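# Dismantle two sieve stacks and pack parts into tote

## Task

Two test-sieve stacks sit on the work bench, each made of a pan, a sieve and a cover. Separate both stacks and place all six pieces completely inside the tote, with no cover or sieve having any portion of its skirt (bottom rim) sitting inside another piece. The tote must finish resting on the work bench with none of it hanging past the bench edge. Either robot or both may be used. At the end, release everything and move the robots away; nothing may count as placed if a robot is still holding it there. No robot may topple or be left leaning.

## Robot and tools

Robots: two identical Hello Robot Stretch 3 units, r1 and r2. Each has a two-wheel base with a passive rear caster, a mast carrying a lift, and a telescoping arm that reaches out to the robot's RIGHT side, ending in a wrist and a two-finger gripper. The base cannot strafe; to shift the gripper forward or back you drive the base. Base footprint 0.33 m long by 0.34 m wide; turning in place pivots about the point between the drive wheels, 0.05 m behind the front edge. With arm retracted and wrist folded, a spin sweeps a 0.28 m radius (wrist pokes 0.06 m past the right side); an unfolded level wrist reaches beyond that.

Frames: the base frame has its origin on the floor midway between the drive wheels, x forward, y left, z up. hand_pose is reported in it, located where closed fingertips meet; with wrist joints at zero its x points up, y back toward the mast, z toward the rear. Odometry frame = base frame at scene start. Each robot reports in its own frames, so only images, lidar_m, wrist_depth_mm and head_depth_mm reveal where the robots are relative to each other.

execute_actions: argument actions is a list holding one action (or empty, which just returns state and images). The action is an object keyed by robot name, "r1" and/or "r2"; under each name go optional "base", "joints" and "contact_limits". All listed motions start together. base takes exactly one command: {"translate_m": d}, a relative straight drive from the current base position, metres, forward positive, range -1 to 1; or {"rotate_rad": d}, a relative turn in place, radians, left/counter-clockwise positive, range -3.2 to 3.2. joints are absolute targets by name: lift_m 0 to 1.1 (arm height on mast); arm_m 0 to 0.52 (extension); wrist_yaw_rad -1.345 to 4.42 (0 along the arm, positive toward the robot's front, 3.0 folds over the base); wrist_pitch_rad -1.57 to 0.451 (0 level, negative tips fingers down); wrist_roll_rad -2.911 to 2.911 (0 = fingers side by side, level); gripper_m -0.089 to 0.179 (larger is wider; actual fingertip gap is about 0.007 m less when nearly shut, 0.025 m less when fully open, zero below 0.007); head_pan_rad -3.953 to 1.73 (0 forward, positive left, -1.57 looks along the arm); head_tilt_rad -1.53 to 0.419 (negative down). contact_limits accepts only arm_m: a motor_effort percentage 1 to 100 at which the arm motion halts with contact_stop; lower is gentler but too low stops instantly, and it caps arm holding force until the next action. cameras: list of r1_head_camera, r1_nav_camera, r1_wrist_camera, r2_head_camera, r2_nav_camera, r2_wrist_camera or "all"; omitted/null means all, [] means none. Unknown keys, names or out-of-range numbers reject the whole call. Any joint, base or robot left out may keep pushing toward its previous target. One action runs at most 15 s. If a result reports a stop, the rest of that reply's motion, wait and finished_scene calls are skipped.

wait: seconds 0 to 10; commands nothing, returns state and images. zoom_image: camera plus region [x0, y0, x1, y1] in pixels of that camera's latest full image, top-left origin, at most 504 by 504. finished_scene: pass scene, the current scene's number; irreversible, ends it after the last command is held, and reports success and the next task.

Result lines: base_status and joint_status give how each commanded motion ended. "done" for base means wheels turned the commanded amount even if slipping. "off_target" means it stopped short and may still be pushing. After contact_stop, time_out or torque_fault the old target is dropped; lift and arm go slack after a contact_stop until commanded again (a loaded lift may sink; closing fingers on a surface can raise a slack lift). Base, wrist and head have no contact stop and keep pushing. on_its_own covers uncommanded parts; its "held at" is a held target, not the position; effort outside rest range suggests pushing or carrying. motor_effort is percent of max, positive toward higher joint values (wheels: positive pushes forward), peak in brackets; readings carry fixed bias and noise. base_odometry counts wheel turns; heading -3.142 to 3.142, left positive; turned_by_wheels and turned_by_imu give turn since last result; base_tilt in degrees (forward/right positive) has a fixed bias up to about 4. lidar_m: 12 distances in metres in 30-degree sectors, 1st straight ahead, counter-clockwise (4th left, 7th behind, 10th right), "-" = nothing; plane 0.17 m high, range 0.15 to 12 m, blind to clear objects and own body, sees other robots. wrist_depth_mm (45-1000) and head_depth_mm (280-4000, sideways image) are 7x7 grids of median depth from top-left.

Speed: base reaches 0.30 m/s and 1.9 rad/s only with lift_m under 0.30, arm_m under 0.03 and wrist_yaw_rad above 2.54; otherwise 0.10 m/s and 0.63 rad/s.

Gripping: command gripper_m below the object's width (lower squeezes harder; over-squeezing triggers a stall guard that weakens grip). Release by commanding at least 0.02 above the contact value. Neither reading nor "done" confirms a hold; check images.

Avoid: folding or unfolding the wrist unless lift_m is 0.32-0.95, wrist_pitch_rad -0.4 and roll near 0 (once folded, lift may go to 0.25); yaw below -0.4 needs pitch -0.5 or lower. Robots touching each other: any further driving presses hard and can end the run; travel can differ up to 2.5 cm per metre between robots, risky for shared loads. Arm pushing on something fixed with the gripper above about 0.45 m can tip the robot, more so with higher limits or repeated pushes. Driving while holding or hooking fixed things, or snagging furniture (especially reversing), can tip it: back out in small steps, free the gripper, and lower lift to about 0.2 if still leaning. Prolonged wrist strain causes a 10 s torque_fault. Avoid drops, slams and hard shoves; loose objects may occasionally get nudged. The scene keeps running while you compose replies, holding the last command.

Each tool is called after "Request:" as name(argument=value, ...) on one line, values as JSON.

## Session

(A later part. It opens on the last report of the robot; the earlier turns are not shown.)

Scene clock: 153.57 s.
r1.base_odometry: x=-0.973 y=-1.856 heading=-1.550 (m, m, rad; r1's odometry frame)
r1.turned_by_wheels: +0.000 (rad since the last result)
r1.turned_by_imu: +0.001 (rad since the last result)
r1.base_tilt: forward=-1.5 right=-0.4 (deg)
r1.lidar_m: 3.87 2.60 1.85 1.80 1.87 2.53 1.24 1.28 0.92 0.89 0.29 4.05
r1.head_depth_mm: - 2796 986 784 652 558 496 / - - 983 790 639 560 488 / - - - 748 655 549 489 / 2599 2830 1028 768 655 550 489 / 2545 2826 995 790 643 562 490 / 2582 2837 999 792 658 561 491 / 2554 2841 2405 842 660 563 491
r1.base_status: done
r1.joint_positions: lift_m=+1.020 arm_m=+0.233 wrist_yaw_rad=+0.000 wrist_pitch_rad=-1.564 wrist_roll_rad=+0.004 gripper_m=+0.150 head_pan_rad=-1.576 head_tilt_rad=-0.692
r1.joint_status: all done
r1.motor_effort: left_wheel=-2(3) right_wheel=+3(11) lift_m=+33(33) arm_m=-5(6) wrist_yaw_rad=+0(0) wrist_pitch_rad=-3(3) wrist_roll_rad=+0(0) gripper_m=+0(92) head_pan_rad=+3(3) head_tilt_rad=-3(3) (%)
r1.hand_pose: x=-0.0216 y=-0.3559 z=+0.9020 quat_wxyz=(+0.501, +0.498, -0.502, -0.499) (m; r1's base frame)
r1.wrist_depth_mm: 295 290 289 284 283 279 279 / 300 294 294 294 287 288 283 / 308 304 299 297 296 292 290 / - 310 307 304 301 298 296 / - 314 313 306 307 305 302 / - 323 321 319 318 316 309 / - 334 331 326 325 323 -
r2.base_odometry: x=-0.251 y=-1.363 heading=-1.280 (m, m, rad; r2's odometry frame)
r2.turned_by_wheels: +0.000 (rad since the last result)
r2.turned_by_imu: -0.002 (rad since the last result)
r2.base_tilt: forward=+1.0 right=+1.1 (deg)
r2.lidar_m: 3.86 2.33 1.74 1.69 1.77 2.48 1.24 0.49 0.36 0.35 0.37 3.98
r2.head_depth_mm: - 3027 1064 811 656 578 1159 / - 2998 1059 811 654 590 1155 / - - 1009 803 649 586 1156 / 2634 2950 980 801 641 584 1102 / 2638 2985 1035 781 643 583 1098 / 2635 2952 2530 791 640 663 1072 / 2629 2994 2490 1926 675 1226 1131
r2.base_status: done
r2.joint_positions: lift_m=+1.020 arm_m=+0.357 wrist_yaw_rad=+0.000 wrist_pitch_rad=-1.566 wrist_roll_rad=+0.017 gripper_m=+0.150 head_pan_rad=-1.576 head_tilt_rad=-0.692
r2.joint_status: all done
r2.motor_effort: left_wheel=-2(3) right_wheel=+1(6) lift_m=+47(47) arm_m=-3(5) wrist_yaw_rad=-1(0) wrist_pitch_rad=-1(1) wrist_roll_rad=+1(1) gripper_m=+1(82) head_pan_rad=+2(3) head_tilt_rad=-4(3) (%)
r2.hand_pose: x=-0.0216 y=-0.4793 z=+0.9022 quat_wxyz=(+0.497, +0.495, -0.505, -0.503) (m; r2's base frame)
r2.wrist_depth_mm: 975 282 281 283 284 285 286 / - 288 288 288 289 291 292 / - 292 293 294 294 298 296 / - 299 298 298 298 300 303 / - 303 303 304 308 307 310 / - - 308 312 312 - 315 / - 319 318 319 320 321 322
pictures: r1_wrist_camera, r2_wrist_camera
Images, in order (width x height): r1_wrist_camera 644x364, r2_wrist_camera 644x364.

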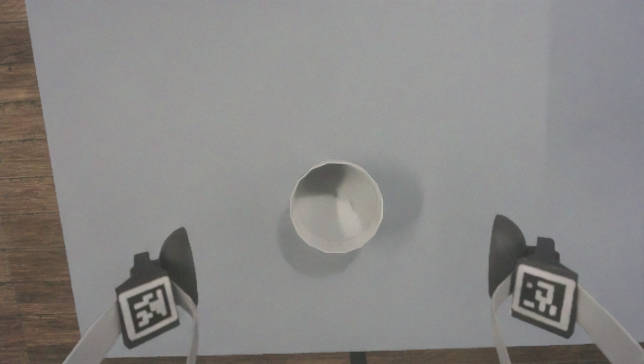

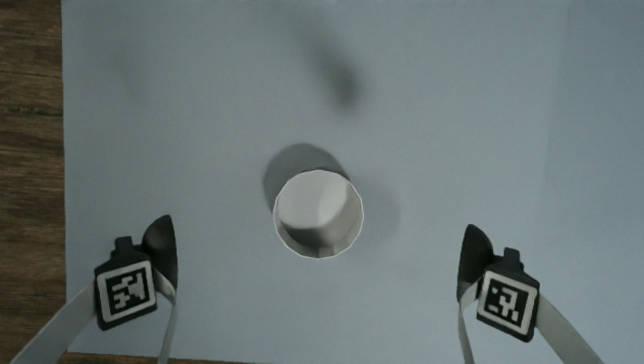

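Request:
execute_actions(actions=[{"r1":{"joints":{"lift_m":0.90}},"r2":{"joints":{"lift_m":0.903}}}], cameras=[])

Request:
execute_actions(actions=[{"r1":{"joints":{"gripper_m":0.05}},"r2":{"joints":{"gripper_m":0.05}}}], cameras=[])

Request:
execute_actions(actions=[{"r1":{"base":{"translate_m":-0.464},"joints":{"lift_m":1.04,"arm_m":0.424}},"r2":{"base":{"translate_m":-0.493},"joints":{"lift_m":1.04,"arm_m":0.407}}}], cameras=["r1_wrist_camera","r2_wrist_camera"])

Request:
execute_actions(actions=[{"r1":{"joints":{"lift_m":0.928}},"r2":{"joints":{"lift_m":0.932}}}], cameras=["r1_wrist_camera","r2_wrist_camera"])

Request:
execute_actions(actions=[{"r1":{"joints":{"gripper_m":0.11}},"r2":{"joints":{"gripper_m":0.11}}}], cameras=[])

Request:
execute_actions(actions=[{"r1":{"joints":{"lift_m":1.04}},"r2":{"joints":{"lift_m":1.04}}}], cameras=["r1_wrist_camera","r2_wrist_camera"])

Request:
execute_actions(actions=[{"r1":{"joints":{"arm_m":0.1}},"r2":{"joints":{"arm_m":0.1}}}], cameras=[])

Scene clock: 165.37 s.
r1.base_odometry: x=-0.973 y=-1.856 heading=-1.550 (m, m, rad; r1's odometry frame)
r1.turned_by_wheels: +0.000 (rad since the last result)
r1.turned_by_imu: +0.001 (rad since the last result)
r1.base_tilt: forward=-1.4 right=-0.4 (deg)
r1.lidar_m: 3.85 2.60 1.85 1.80 1.87 2.53 1.23 1.28 0.92 0.89 0.29 4.05
r1.head_depth_mm: 2615 2877 - 763 651 558 496 / 2584 2842 - 743 655 558 488 / 2606 2841 - - 626 549 487 / 2591 2850 990 801 641 549 490 / 2584 2819 996 792 656 557 490 / 2564 2816 996 793 659 562 491 / 2513 2838 2418 847 661 563 490
r1.base_status: not commanded
r1.joint_positions: lift_m=+0.900 arm_m=+0.233 wrist_yaw_rad=+0.000 wrist_pitch_rad=-1.564 wrist_roll_rad=+0.004 gripper_m=+0.150 head_pan_rad=-1.576 head_tilt_rad=-0.692
r1.joint_status: all done
r1.motor_effort: left_wheel=-2(3) right_wheel=+4(3) lift_m=+19(31) arm_m=-6(5) wrist_yaw_rad=+0(1) wrist_pitch_rad=-3(3) wrist_roll_rad=+0(0) gripper_m=+0(0) head_pan_rad=+3(3) head_tilt_rad=-3(3) (%)
r1.hand_pose: x=-0.0216 y=-0.3559 z=+0.7826 quat_wxyz=(+0.501, +0.498, -0.502, -0.499) (m; r1's base frame)
r1.wrist_depth_mm: 175 174 172 172 170 168 167 / 179 178 176 176 174 172 171 / 183 182 181 179 178 176 174 / 187 186 185 182 181 180 178 / 193 191 188 185 184 183 183 / 197 196 192 188 188 188 186 / 202 201 197 196 195 194 192
r2.base_odometry: x=-0.251 y=-1.363 heading=-1.280 (m, m, rad; r2's odometry frame)
r2.turned_by_wheels: +0.000 (rad since the last result)
r2.turned_by_imu: -0.001 (rad since the last result)
r2.base_tilt: forward=+1.0 right=+1.1 (deg)
r2.lidar_m: 3.85 2.33 1.74 1.69 1.77 2.49 1.24 0.49 0.36 0.35 0.37 3.98
r2.head_depth_mm: 2573 2892 2823 - 629 577 1157 / 2592 2882 1012 785 654 592 1154 / 2569 2811 - 782 637 586 1152 / 2604 2958 1043 760 642 585 1100 / 2618 2961 1035 794 644 583 1097 / 2654 3017 2510 790 641 662 1075 / 2643 2987 2499 1902 674 1229 1136
r2.base_status: not commanded
r2.joint_positions: lift_m=+0.903 arm_m=+0.357 wrist_yaw_rad=+0.000 wrist_pitch_rad=-1.566 wrist_roll_rad=+0.017 gripper_m=+0.150 head_pan_rad=-1.576 head_tilt_rad=-0.692
r2.joint_status: all done
r2.motor_effort: left_wheel=-2(2) right_wheel=+1(1) lift_m=+37(45) arm_m=-3(3) wrist_yaw_rad=+0(0) wrist_pitch_rad=-1(1) wrist_roll_rad=+1(1) gripper_m=+0(1) head_pan_rad=+3(2) head_tilt_rad=-4(4) (%)
r2.hand_pose: x=-0.0216 y=-0.4793 z=+0.7855 quat_wxyz=(+0.497, +0.495, -0.505, -0.503) (m; r2's base frame)
r2.wrist_depth_mm: 171 172 172 171 172 173 174 / 173 174 174 176 177 177 177 / 177 177 179 179 179 181 182 / 181 182 182 180 183 183 185 / 185 184 185 184 186 187 189 / 188 - 187 188 190 - 191 / 192 192 193 181 194 195 196
pictures: none
No camera images: the call's "cameras" was empty. Leave "cameras" out to get every camera's image.

Scene clock: 166.87 s.
r1.base_odometry: x=-0.973 y=-1.856 heading=-1.550 (m, m, rad; r1's odometry frame)
r1.turned_by_wheels: +0.000 (rad since the last result)
r1.turned_by_imu: +0.000 (rad since the last result)
r1.base_tilt: forward=-1.4 right=-0.5 (deg)
r1.lidar_m: 3.87 2.60 1.85 1.80 1.87 2.53 1.24 1.28 0.92 0.89 0.29 4.04
r1.head_depth_mm: 2597 2852 - 763 653 559 496 / 2601 2844 - 742 653 559 488 / 2604 2841 - - 639 548 488 / 2595 2824 993 803 642 549 489 / 2592 2833 993 792 656 562 490 / 2563 2819 993 792 660 563 490 / 2566 2850 2440 842 659 562 490
r1.base_status: not commanded
r1.joint_positions: lift_m=+0.900 arm_m=+0.233 wrist_yaw_rad=+0.000 wrist_pitch_rad=-1.564 wrist_roll_rad=+0.004 gripper_m=+0.051 head_pan_rad=-1.576 head_tilt_rad=-0.692
r1.joint_status: all done
r1.motor_effort: left_wheel=-3(2) right_wheel=+4(4) lift_m=+20(20) arm_m=-5(5) wrist_yaw_rad=+0(0) wrist_pitch_rad=-2(2) wrist_roll_rad=+0(0) gripper_m=-15(99) head_pan_rad=+3(3) head_tilt_rad=-3(4) (%)
r1.hand_pose: x=-0.0216 y=-0.3559 z=+0.7826 quat_wxyz=(+0.501, +0.498, -0.502, -0.499) (m; r1's base frame)
r1.wrist_depth_mm: 175 174 172 171 169 168 167 / 179 177 176 174 173 172 171 / 183 182 180 178 177 176 174 / 188 186 184 181 181 180 178 / 192 190 189 184 183 184 183 / 197 195 - 187 185 188 186 / 201 200 198 196 196 194 192
r2.base_odometry: x=-0.251 y=-1.363 heading=-1.280 (m, m, rad; r2's odometry frame)
r2.turned_by_wheels: +0.000 (rad since the last result)
r2.turned_by_imu: +0.000 (rad since the last result)
r2.base_tilt: forward=+1.0 right=+1.1 (deg)
r2.lidar_m: 3.85 2.33 1.74 1.69 1.77 2.48 1.24 0.49 0.36 0.35 0.37 3.97
r2.head_depth_mm: 2595 2925 2795 - 632 578 1161 / 2577 2887 1015 783 653 589 1155 / 2604 2857 - 781 636 588 1151 / 2622 2953 1045 749 639 585 1096 / 2618 2991 1031 795 645 583 1092 / 2634 2996 2491 789 641 664 1068 / 2662 2998 2494 1907 676 1231 1128
r2.base_status: not commanded
r2.joint_positions: lift_m=+0.903 arm_m=+0.357 wrist_yaw_rad=+0.000 wrist_pitch_rad=-1.566 wrist_roll_rad=+0.017 gripper_m=+0.051 head_pan_rad=-1.576 head_tilt_rad=-0.692
r2.joint_status: all done
r2.motor_effort: left_wheel=-2(2) right_wheel=+1(1) lift_m=+37(37) arm_m=-4(4) wrist_yaw_rad=+1(0) wrist_pitch_rad=-1(1) wrist_roll_rad=+1(1) gripper_m=-14(87) head_pan_rad=+2(2) head_tilt_rad=-4(4) (%)
r2.hand_pose: x=-0.0216 y=-0.4793 z=+0.7855 quat_wxyz=(+0.497, +0.495, -0.505, -0.503) (m; r2's base frame)
r2.wrist_depth_mm: 171 172 172 172 174 173 174 / 175 175 174 175 177 177 178 / 177 177 179 178 180 180 181 / 181 181 182 181 183 183 184 / 183 185 184 181 185 187 187 / 188 189 181 186 172 191 191 / 192 192 193 180 195 195 196
pictures: none
No camera images: the call's "cameras" was empty. Leave "cameras" out to get every camera's image.

Scene clock: 172.73 s.
r1.base_odometry: x=-0.982 y=-1.392 heading=-1.551 (m, m, rad; r1's odometry frame)
r1.turned_by_wheels: +0.000 (rad since the last result)
r1.turned_by_imu: +0.001 (rad since the last result)
r1.base_tilt: forward=-1.3 right=-0.5 (deg)
r1.lidar_m: 4.35 2.54 1.88 1.80 1.86 2.52 4.45 0.79 0.93 0.89 0.92 0.68
r1.head_depth_mm: 2634 2871 986 741 607 557 496 / 2594 2856 858 747 608 559 496 / - 2837 782 745 610 560 498 / 1858 2834 853 739 608 560 499 / 2576 2843 973 728 613 560 499 / 2578 2815 995 792 659 562 489 / 2601 2846 1000 796 659 564 491
r1.base_status: done
r1.joint_positions: lift_m=+1.040 arm_m=+0.424 wrist_yaw_rad=+0.000 wrist_pitch_rad=-1.564 wrist_roll_rad=+0.004 gripper_m=+0.051 head_pan_rad=-1.576 head_tilt_rad=-0.692
r1.joint_status: all done
r1.motor_effort: left_wheel=-3(8) right_wheel=+3(3) lift_m=+34(35) arm_m=+6(6) wrist_yaw_rad=+0(0) wrist_pitch_rad=-2(2) wrist_roll_rad=+0(0) gripper_m=-15(15) head_pan_rad=+3(3) head_tilt_rad=-4(3) (%)
r1.hand_pose: x=-0.0216 y=-0.5462 z=+0.9220 quat_wxyz=(+0.501, +0.498, -0.502, -0.499) (m; r1's base frame)
r1.wrist_depth_mm: 311 308 297 300 291 262 294 / 320 314 291 308 289 268 300 / 323 323 283 314 309 274 307 / 332 329 266 182 318 280 316 / 340 339 243 185 184 280 321 / 347 345 - 188 186 250 327 / 358 354 316 294 308 296 340
r2.base_odometry: x=-0.392 y=-0.890 heading=-1.281 (m, m, rad; r2's odometry frame)
r2.turned_by_wheels: +0.000 (rad since the last result)
r2.turned_by_imu: +0.000 (rad since the last result)
r2.base_tilt: forward=+1.0 right=+1.1 (deg)
r2.lidar_m: 4.34 2.34 1.75 1.71 1.79 2.51 4.41 0.47 0.35 0.34 0.35 0.49
r2.head_depth_mm: - 2904 1069 815 658 564 1158 / - 2909 977 739 638 576 1155 / - 654 882 755 638 573 1151 / 2608 2899 936 637 643 571 1152 / 2610 2966 1028 726 645 568 1137 / 2612 3007 1026 790 640 580 1090 / 2633 3005 1017 785 638 576 1087
r2.base_status: done
r2.joint_positions: lift_m=+1.040 arm_m=+0.407 wrist_yaw_rad=+0.000 wrist_pitch_rad=-1.566 wrist_roll_rad=+0.017 gripper_m=+0.051 head_pan_rad=-1.576 head_tilt_rad=-0.692
r2.joint_status: all done
r2.motor_effort: left_wheel=-2(6) right_wheel=+1(3) lift_m=+48(51) arm_m=+4(8) wrist_yaw_rad=+0(0) wrist_pitch_rad=-1(1) wrist_roll_rad=+1(1) gripper_m=-13(14) head_pan_rad=+2(3) head_tilt_rad=-4(5) (%)
r2.hand_pose: x=-0.0216 y=-0.5288 z=+0.9222 quat_wxyz=(+0.497, +0.495, -0.505, -0.503) (m; r2's base frame)
r2.wrist_depth_mm: 299 302 274 299 281 260 306 / 304 305 285 291 304 254 308 / 310 312 298 293 312 253 319 / 320 319 302 293 318 249 325 / 322 325 231 183 324 261 330 / 327 329 181 187 172 249 334 / 338 340 338 181 344 342 343
pictures: r1_wrist_camera, r2_wrist_camera
Images, in order (width x height): r1_wrist_camera 644x364, r2_wrist_camera 644x364.

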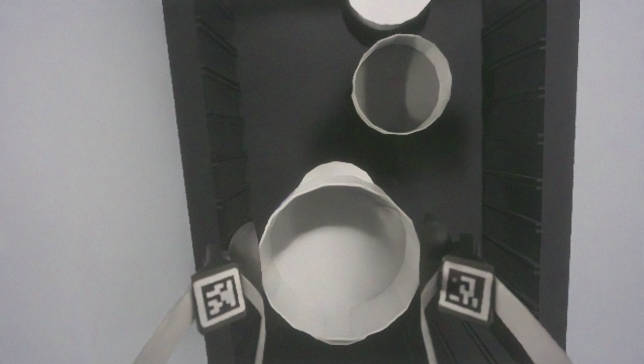

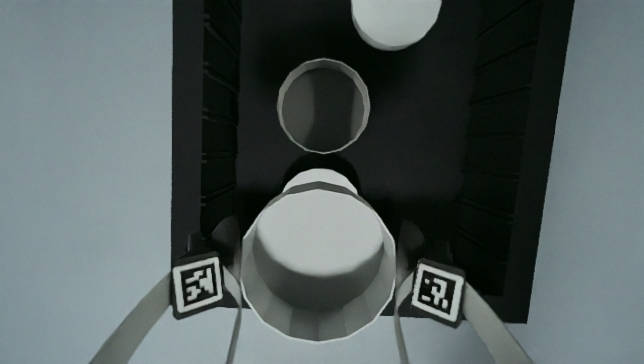

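Scene clock: 174.60 s.
r1.base_odometry: x=-0.982 y=-1.392 heading=-1.551 (m, m, rad; r1's odometry frame)
r1.turned_by_wheels: +0.000 (rad since the last result)
r1.turned_by_imu: +0.000 (rad since the last result)
r1.base_tilt: forward=-1.3 right=-0.3 (deg)
r1.lidar_m: 4.33 2.54 1.87 1.80 1.86 2.53 4.45 0.79 0.93 0.89 0.93 0.68
r1.head_depth_mm: 2608 - - 683 607 558 497 / 2574 - 853 749 609 560 498 / 1553 - 854 748 609 559 498 / 606 2839 890 744 607 561 498 / 2595 2870 958 729 611 561 499 / 2590 2835 995 792 659 563 491 / 2589 2823 998 793 661 562 490
r1.base_status: not commanded
r1.joint_positions: lift_m=+0.928 arm_m=+0.424 wrist_yaw_rad=+0.000 wrist_pitch_rad=-1.564 wrist_roll_rad=+0.004 gripper_m=+0.051 head_pan_rad=-1.576 head_tilt_rad=-0.692
r1.joint_status: all done
r1.motor_effort: left_wheel=-2(3) right_wheel=+3(3) lift_m=+20(33) arm_m=+6(6) wrist_yaw_rad=+0(0) wrist_pitch_rad=-2(3) wrist_roll_rad=+0(0) gripper_m=-15(15) head_pan_rad=+3(3) head_tilt_rad=-3(4) (%)
r1.hand_pose: x=-0.0216 y=-0.5462 z=+0.8106 quat_wxyz=(+0.501, +0.498, -0.502, -0.499) (m; r1's base frame)
r1.wrist_depth_mm: 116 152 196 194 177 175 173 / 118 150 200 199 180 179 176 / 122 147 204 203 201 199 178 / 125 144 210 183 205 205 179 / 128 143 213 185 184 209 183 / 226 140 - 189 186 212 184 / 231 133 223 181 219 220 183
r2.base_odometry: x=-0.392 y=-0.890 heading=-1.281 (m, m, rad; r2's odometry frame)
r2.turned_by_wheels: +0.000 (rad since the last result)
r2.turned_by_imu: +0.000 (rad since the last result)
r2.base_tilt: forward=+1.0 right=+1.2 (deg)
r2.lidar_m: 4.35 2.35 1.76 1.71 1.79 2.51 4.41 0.46 0.35 0.34 0.35 0.50
r2.head_depth_mm: 2539 2862 - 784 640 566 1158 / 2583 - 930 738 637 575 1154 / 1116 - 913 798 638 574 1153 / 1035 2876 950 771 643 571 1149 / 2610 2948 1032 728 644 569 1140 / 2616 2980 1025 790 641 579 1090 / 2669 3008 1017 785 637 576 1093
r2.base_status: not commanded
r2.joint_positions: lift_m=+0.932 arm_m=+0.407 wrist_yaw_rad=+0.000 wrist_pitch_rad=-1.566 wrist_roll_rad=+0.017 gripper_m=+0.051 head_pan_rad=-1.576 head_tilt_rad=-0.692
r2.joint_status: all done
r2.motor_effort: left_wheel=-2(2) right_wheel=+1(2) lift_m=+38(44) arm_m=+4(4) wrist_yaw_rad=+0(0) wrist_pitch_rad=-1(1) wrist_roll_rad=+1(1) gripper_m=-13(14) head_pan_rad=+2(3) head_tilt_rad=-3(4) (%)
r2.hand_pose: x=-0.0216 y=-0.5288 z=+0.8145 quat_wxyz=(+0.497, +0.495, -0.505, -0.503) (m; r2's base frame)
r2.wrist_depth_mm: 115 141 197 180 197 199 172 / 117 143 199 184 200 203 171 / 119 146 204 187 207 207 169 / 121 149 207 207 209 209 167 / 124 151 204 183 213 215 165 / 126 143 182 186 172 218 163 / 129 150 169 166 174 181 162
pictures: r1_wrist_camera, r2_wrist_camera
Images, in order (width x height): r1_wrist_camera 644x364, r2_wrist_camera 644x364.

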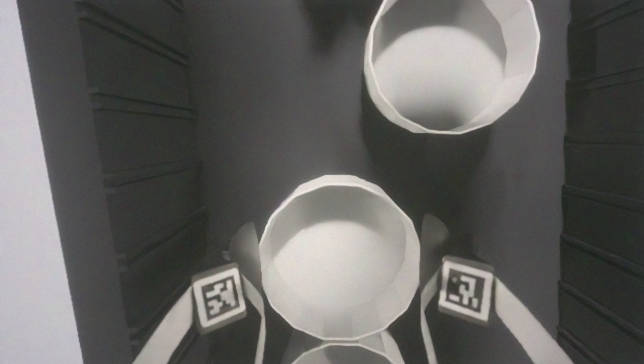

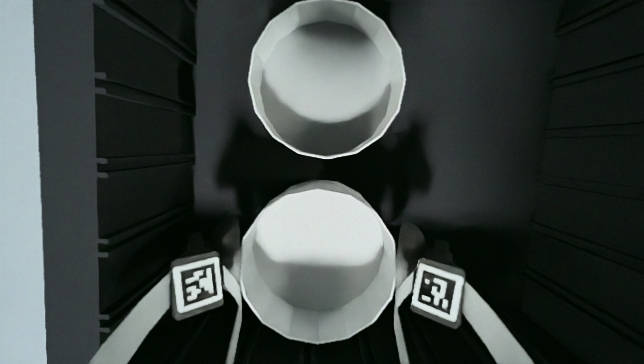

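Scene clock: 175.70 s.
r1.base_odometry: x=-0.982 y=-1.392 heading=-1.551 (m, m, rad; r1's odometry frame)
r1.turned_by_wheels: +0.000 (rad since the last result)
r1.turned_by_imu: +0.000 (rad since the last result)
r1.base_tilt: forward=-1.5 right=-0.4 (deg)
r1.lidar_m: 4.34 2.54 1.88 1.80 1.86 2.52 4.44 0.79 0.93 0.89 0.92 0.68
r1.head_depth_mm: 2595 - - 683 609 558 496 / 2550 - 849 747 609 559 496 / 1540 - 855 750 610 561 497 / 606 2848 888 765 607 560 498 / 2578 2848 955 723 612 563 499 / 2582 2817 996 793 658 561 491 / 2571 2855 999 796 660 563 490
r1.base_status: not commanded
r1.joint_positions: lift_m=+0.928 arm_m=+0.424 wrist_yaw_rad=+0.000 wrist_pitch_rad=-1.564 wrist_roll_rad=+0.004 gripper_m=+0.110 head_pan_rad=-1.576 head_tilt_rad=-0.692
r1.joint_status: all done
r1.motor_effort: left_wheel=-3(3) right_wheel=+3(3) lift_m=+21(21) arm_m=+5(5) wrist_yaw_rad=+0(0) wrist_pitch_rad=-2(3) wrist_roll_rad=+0(0) gripper_m=+0(91) head_pan_rad=+3(3) head_tilt_rad=-3(3) (%)
r1.hand_pose: x=-0.0216 y=-0.5462 z=+0.8106 quat_wxyz=(+0.501, +0.498, -0.502, -0.500) (m; r1's base frame)
r1.wrist_depth_mm: 116 152 195 195 176 174 173 / 118 151 200 199 180 178 176 / 121 147 204 203 201 199 178 / 125 144 210 186 206 203 180 / 128 143 213 188 188 209 182 / 226 132 219 192 190 - 184 / 232 133 224 188 220 220 175
r2.base_odometry: x=-0.392 y=-0.890 heading=-1.281 (m, m, rad; r2's odometry frame)
r2.turned_by_wheels: +0.000 (rad since the last result)
r2.turned_by_imu: +0.000 (rad since the last result)
r2.base_tilt: forward=+1.0 right=+1.1 (deg)
r2.lidar_m: 4.35 2.35 1.76 1.71 1.78 2.51 4.41 0.46 0.35 0.34 0.35 0.50
r2.head_depth_mm: 2556 2834 - 785 640 565 1159 / 2571 - 917 736 637 575 1154 / 1119 - 911 799 640 571 1146 / 1031 2905 946 770 642 569 1144 / 2598 2955 1033 720 645 569 1142 / 2619 2974 1029 788 641 579 1092 / 2623 3045 1019 784 639 577 1094
r2.base_status: not commanded
r2.joint_positions: lift_m=+0.932 arm_m=+0.407 wrist_yaw_rad=+0.000 wrist_pitch_rad=-1.566 wrist_roll_rad=+0.017 gripper_m=+0.110 head_pan_rad=-1.576 head_tilt_rad=-0.692
r2.joint_status: all done
r2.motor_effort: left_wheel=-2(2) right_wheel=+2(1) lift_m=+38(38) arm_m=+4(4) wrist_yaw_rad=+0(0) wrist_pitch_rad=-1(1) wrist_roll_rad=+1(1) gripper_m=+0(81) head_pan_rad=+2(3) head_tilt_rad=-3(4) (%)
r2.hand_pose: x=-0.0216 y=-0.5288 z=+0.8145 quat_wxyz=(+0.497, +0.495, -0.505, -0.503) (m; r2's base frame)
r2.wrist_depth_mm: 115 140 196 181 198 199 172 / 117 143 200 185 202 203 171 / 120 146 204 188 206 207 168 / 122 148 208 207 209 209 167 / 124 145 212 188 214 213 165 / 126 133 192 191 216 217 164 / 129 158 167 167 180 178 162
pictures: none
No camera images: the call's "cameras" was empty. Leave "cameras" out to get every camera's image.

Scene clock: 177.57 s.
r1.base_odometry: x=-0.982 y=-1.392 heading=-1.551 (m, m, rad; r1's odometry frame)
r1.turned_by_wheels: +0.000 (rad since the last result)
r1.turned_by_imu: +0.000 (rad since the last result)
r1.base_tilt: forward=-1.3 right=-0.3 (deg)
r1.lidar_m: 4.34 2.54 1.87 1.79 1.85 2.53 4.45 0.79 0.93 0.89 0.92 0.68
r1.head_depth_mm: 2637 2871 983 740 609 557 496 / 2602 2856 865 747 609 558 497 / - 2789 863 756 610 560 497 / 1880 2817 885 765 609 559 498 / 2593 2847 998 728 610 562 498 / 2564 2851 996 792 660 563 492 / 2578 2831 1000 794 657 563 491
r1.base_status: not commanded
r1.joint_positions: lift_m=+1.040 arm_m=+0.424 wrist_yaw_rad=+0.000 wrist_pitch_rad=-1.564 wrist_roll_rad=+0.004 gripper_m=+0.110 head_pan_rad=-1.576 head_tilt_rad=-0.692
r1.joint_status: all done
r1.motor_effort: left_wheel=-3(3) right_wheel=+3(3) lift_m=+33(35) arm_m=+5(5) wrist_yaw_rad=+0(0) wrist_pitch_rad=-3(2) wrist_roll_rad=+0(0) gripper_m=+0(0) head_pan_rad=+3(3) head_tilt_rad=-3(3) (%)
r1.hand_pose: x=-0.0216 y=-0.5462 z=+0.9220 quat_wxyz=(+0.501, +0.498, -0.502, -0.500) (m; r1's base frame)
r1.wrist_depth_mm: 310 309 301 298 286 262 294 / 318 314 291 307 287 268 299 / 324 323 283 312 310 273 306 / 330 329 264 303 319 277 316 / 341 338 302 305 327 262 322 / 350 345 332 320 331 - 331 / 357 357 296 312 311 283 335
r2.base_odometry: x=-0.392 y=-0.890 heading=-1.281 (m, m, rad; r2's odometry frame)
r2.turned_by_wheels: +0.000 (rad since the last result)
r2.turned_by_imu: +0.000 (rad since the last result)
r2.base_tilt: forward=+1.0 right=+1.1 (deg)
r2.lidar_m: 4.35 2.35 1.76 1.71 1.78 2.51 4.41 0.46 0.35 0.34 0.35 0.50
r2.head_depth_mm: - 2895 1073 814 656 564 1157 / - 3002 1015 737 639 576 1154 / - 654 930 776 639 573 1146 / 2587 2886 935 769 644 570 1148 / 2642 2969 1034 723 644 568 1144 / 2616 2970 1027 791 642 579 1092 / 2642 3003 1023 788 638 576 1089
r2.base_status: not commanded
r2.joint_positions: lift_m=+1.040 arm_m=+0.407 wrist_yaw_rad=+0.000 wrist_pitch_rad=-1.566 wrist_roll_rad=+0.017 gripper_m=+0.110 head_pan_rad=-1.576 head_tilt_rad=-0.692
r2.joint_status: all done
r2.motor_effort: left_wheel=-2(2) right_wheel=+1(2) lift_m=+47(49) arm_m=+4(4) wrist_yaw_rad=+0(0) wrist_pitch_rad=-1(1) wrist_roll_rad=+1(1) gripper_m=+1(0) head_pan_rad=+2(2) head_tilt_rad=-4(4) (%)
r2.hand_pose: x=-0.0216 y=-0.5288 z=+0.9222 quat_wxyz=(+0.497, +0.495, -0.505, -0.503) (m; r2's base frame)
r2.wrist_depth_mm: 303 300 275 301 277 260 306 / 308 307 285 289 307 255 312 / 313 313 295 293 313 252 316 / 316 321 306 298 318 248 324 / 322 323 318 298 322 259 329 / 327 331 244 241 245 244 335 / 336 338 340 343 341 345 343
pictures: r1_wrist_camera, r2_wrist_camera
Images, in order (width x height): r1_wrist_camera 644x364, r2_wrist_camera 644x364.

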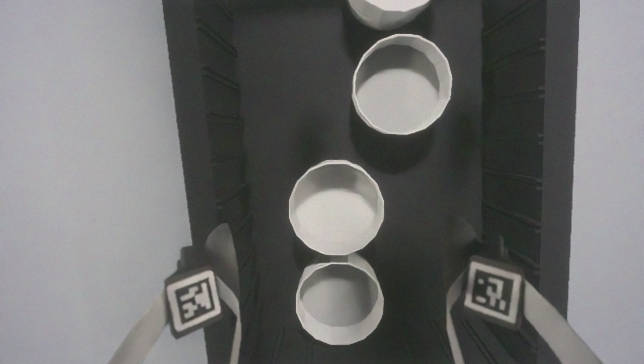

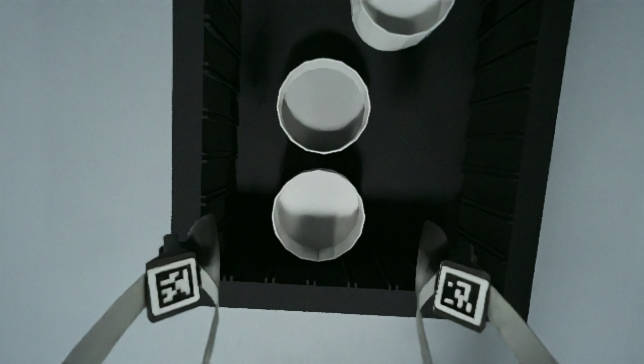

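Scene clock: 181.17 s.
r1.base_odometry: x=-0.982 y=-1.392 heading=-1.551 (m, m, rad; r1's odometry frame)
r1.turned_by_wheels: +0.000 (rad since the last result)
r1.turned_by_imu: +0.001 (rad since the last result)
r1.base_tilt: forward=-1.4 right=-0.4 (deg)
r1.lidar_m: 4.34 2.54 1.87 1.80 1.86 2.52 4.45 0.79 0.93 0.89 0.92 0.68
r1.head_depth_mm: - - - 708 608 559 495 / - - - 725 610 559 497 / - - - - - 559 499 / 1230 2789 893 797 608 559 499 / 2612 2805 958 727 612 579 498 / 2578 2853 998 793 658 562 499 / 2582 2833 997 796 660 563 491
r1.base_status: not commanded
r1.joint_positions: lift_m=+1.040 arm_m=+0.100 wrist_yaw_rad=+0.000 wrist_pitch_rad=-1.564 wrist_roll_rad=+0.004 gripper_m=+0.110 head_pan_rad=-1.576 head_tilt_rad=-0.692
r1.joint_status: all done
r1.motor_effort: left_wheel=-3(2) right_wheel=+3(3) lift_m=+33(33) arm_m=-5(5) wrist_yaw_rad=+0(0) wrist_pitch_rad=-3(3) wrist_roll_rad=+0(0) gripper_m=+0(1) head_pan_rad=+3(3) head_tilt_rad=-4(3) (%)
r1.hand_pose: x=-0.0216 y=-0.2229 z=+0.9220 quat_wxyz=(+0.501, +0.498, -0.502, -0.500) (m; r1's base frame)
r1.wrist_depth_mm: 315 308 307 305 300 298 296 / 315 314 314 310 308 304 304 / 325 322 320 318 314 314 309 / 334 332 326 326 321 319 316 / - - - - - - - / - - - - - - - / - - - - - - -
r2.base_odometry: x=-0.392 y=-0.890 heading=-1.281 (m, m, rad; r2's odometry frame)
r2.turned_by_wheels: +0.000 (rad since the last result)
r2.turned_by_imu: -0.001 (rad since the last result)
r2.base_tilt: forward=+1.0 right=+1.1 (deg)
r2.lidar_m: 4.34 2.35 1.76 1.71 1.79 2.50 4.42 0.46 0.35 0.34 0.35 0.49
r2.head_depth_mm: - - - 763 657 565 1167 / 2534 - - 646 637 590 1152 / 827 - - - - 572 1150 / 2598 2959 940 794 630 571 1142 / 2612 2985 1032 733 643 582 1141 / 2650 2981 1026 789 642 579 1095 / 2618 2991 1021 785 638 575 1089
r2.base_status: not commanded
r2.joint_positions: lift_m=+1.040 arm_m=+0.100 wrist_yaw_rad=+0.000 wrist_pitch_rad=-1.566 wrist_roll_rad=+0.017 gripper_m=+0.110 head_pan_rad=-1.576 head_tilt_rad=-0.692
r2.joint_status: all done
r2.motor_effort: left_wheel=-2(2) right_wheel=+2(2) lift_m=+47(47) arm_m=-3(4) wrist_yaw_rad=+0(0) wrist_pitch_rad=-1(1) wrist_roll_rad=+1(1) gripper_m=+0(1) head_pan_rad=+3(2) head_tilt_rad=-4(4) (%)
r2.hand_pose: x=-0.0216 y=-0.2223 z=+0.9222 quat_wxyz=(+0.497, +0.495, -0.505, -0.503) (m; r2's base frame)
r2.wrist_depth_mm: 302 301 301 304 306 306 304 / 304 307 310 308 310 310 311 / - - - 312 316 316 318 / - - - - - - - / - - - - - - - / - - - - - - - / - - - - - - -
pictures: none
No camera images: the call's "cameras" was empty. Leave "cameras" out to get every camera's image.

Request:
finished_scene(scene=2)

The scene is finished: the task was done.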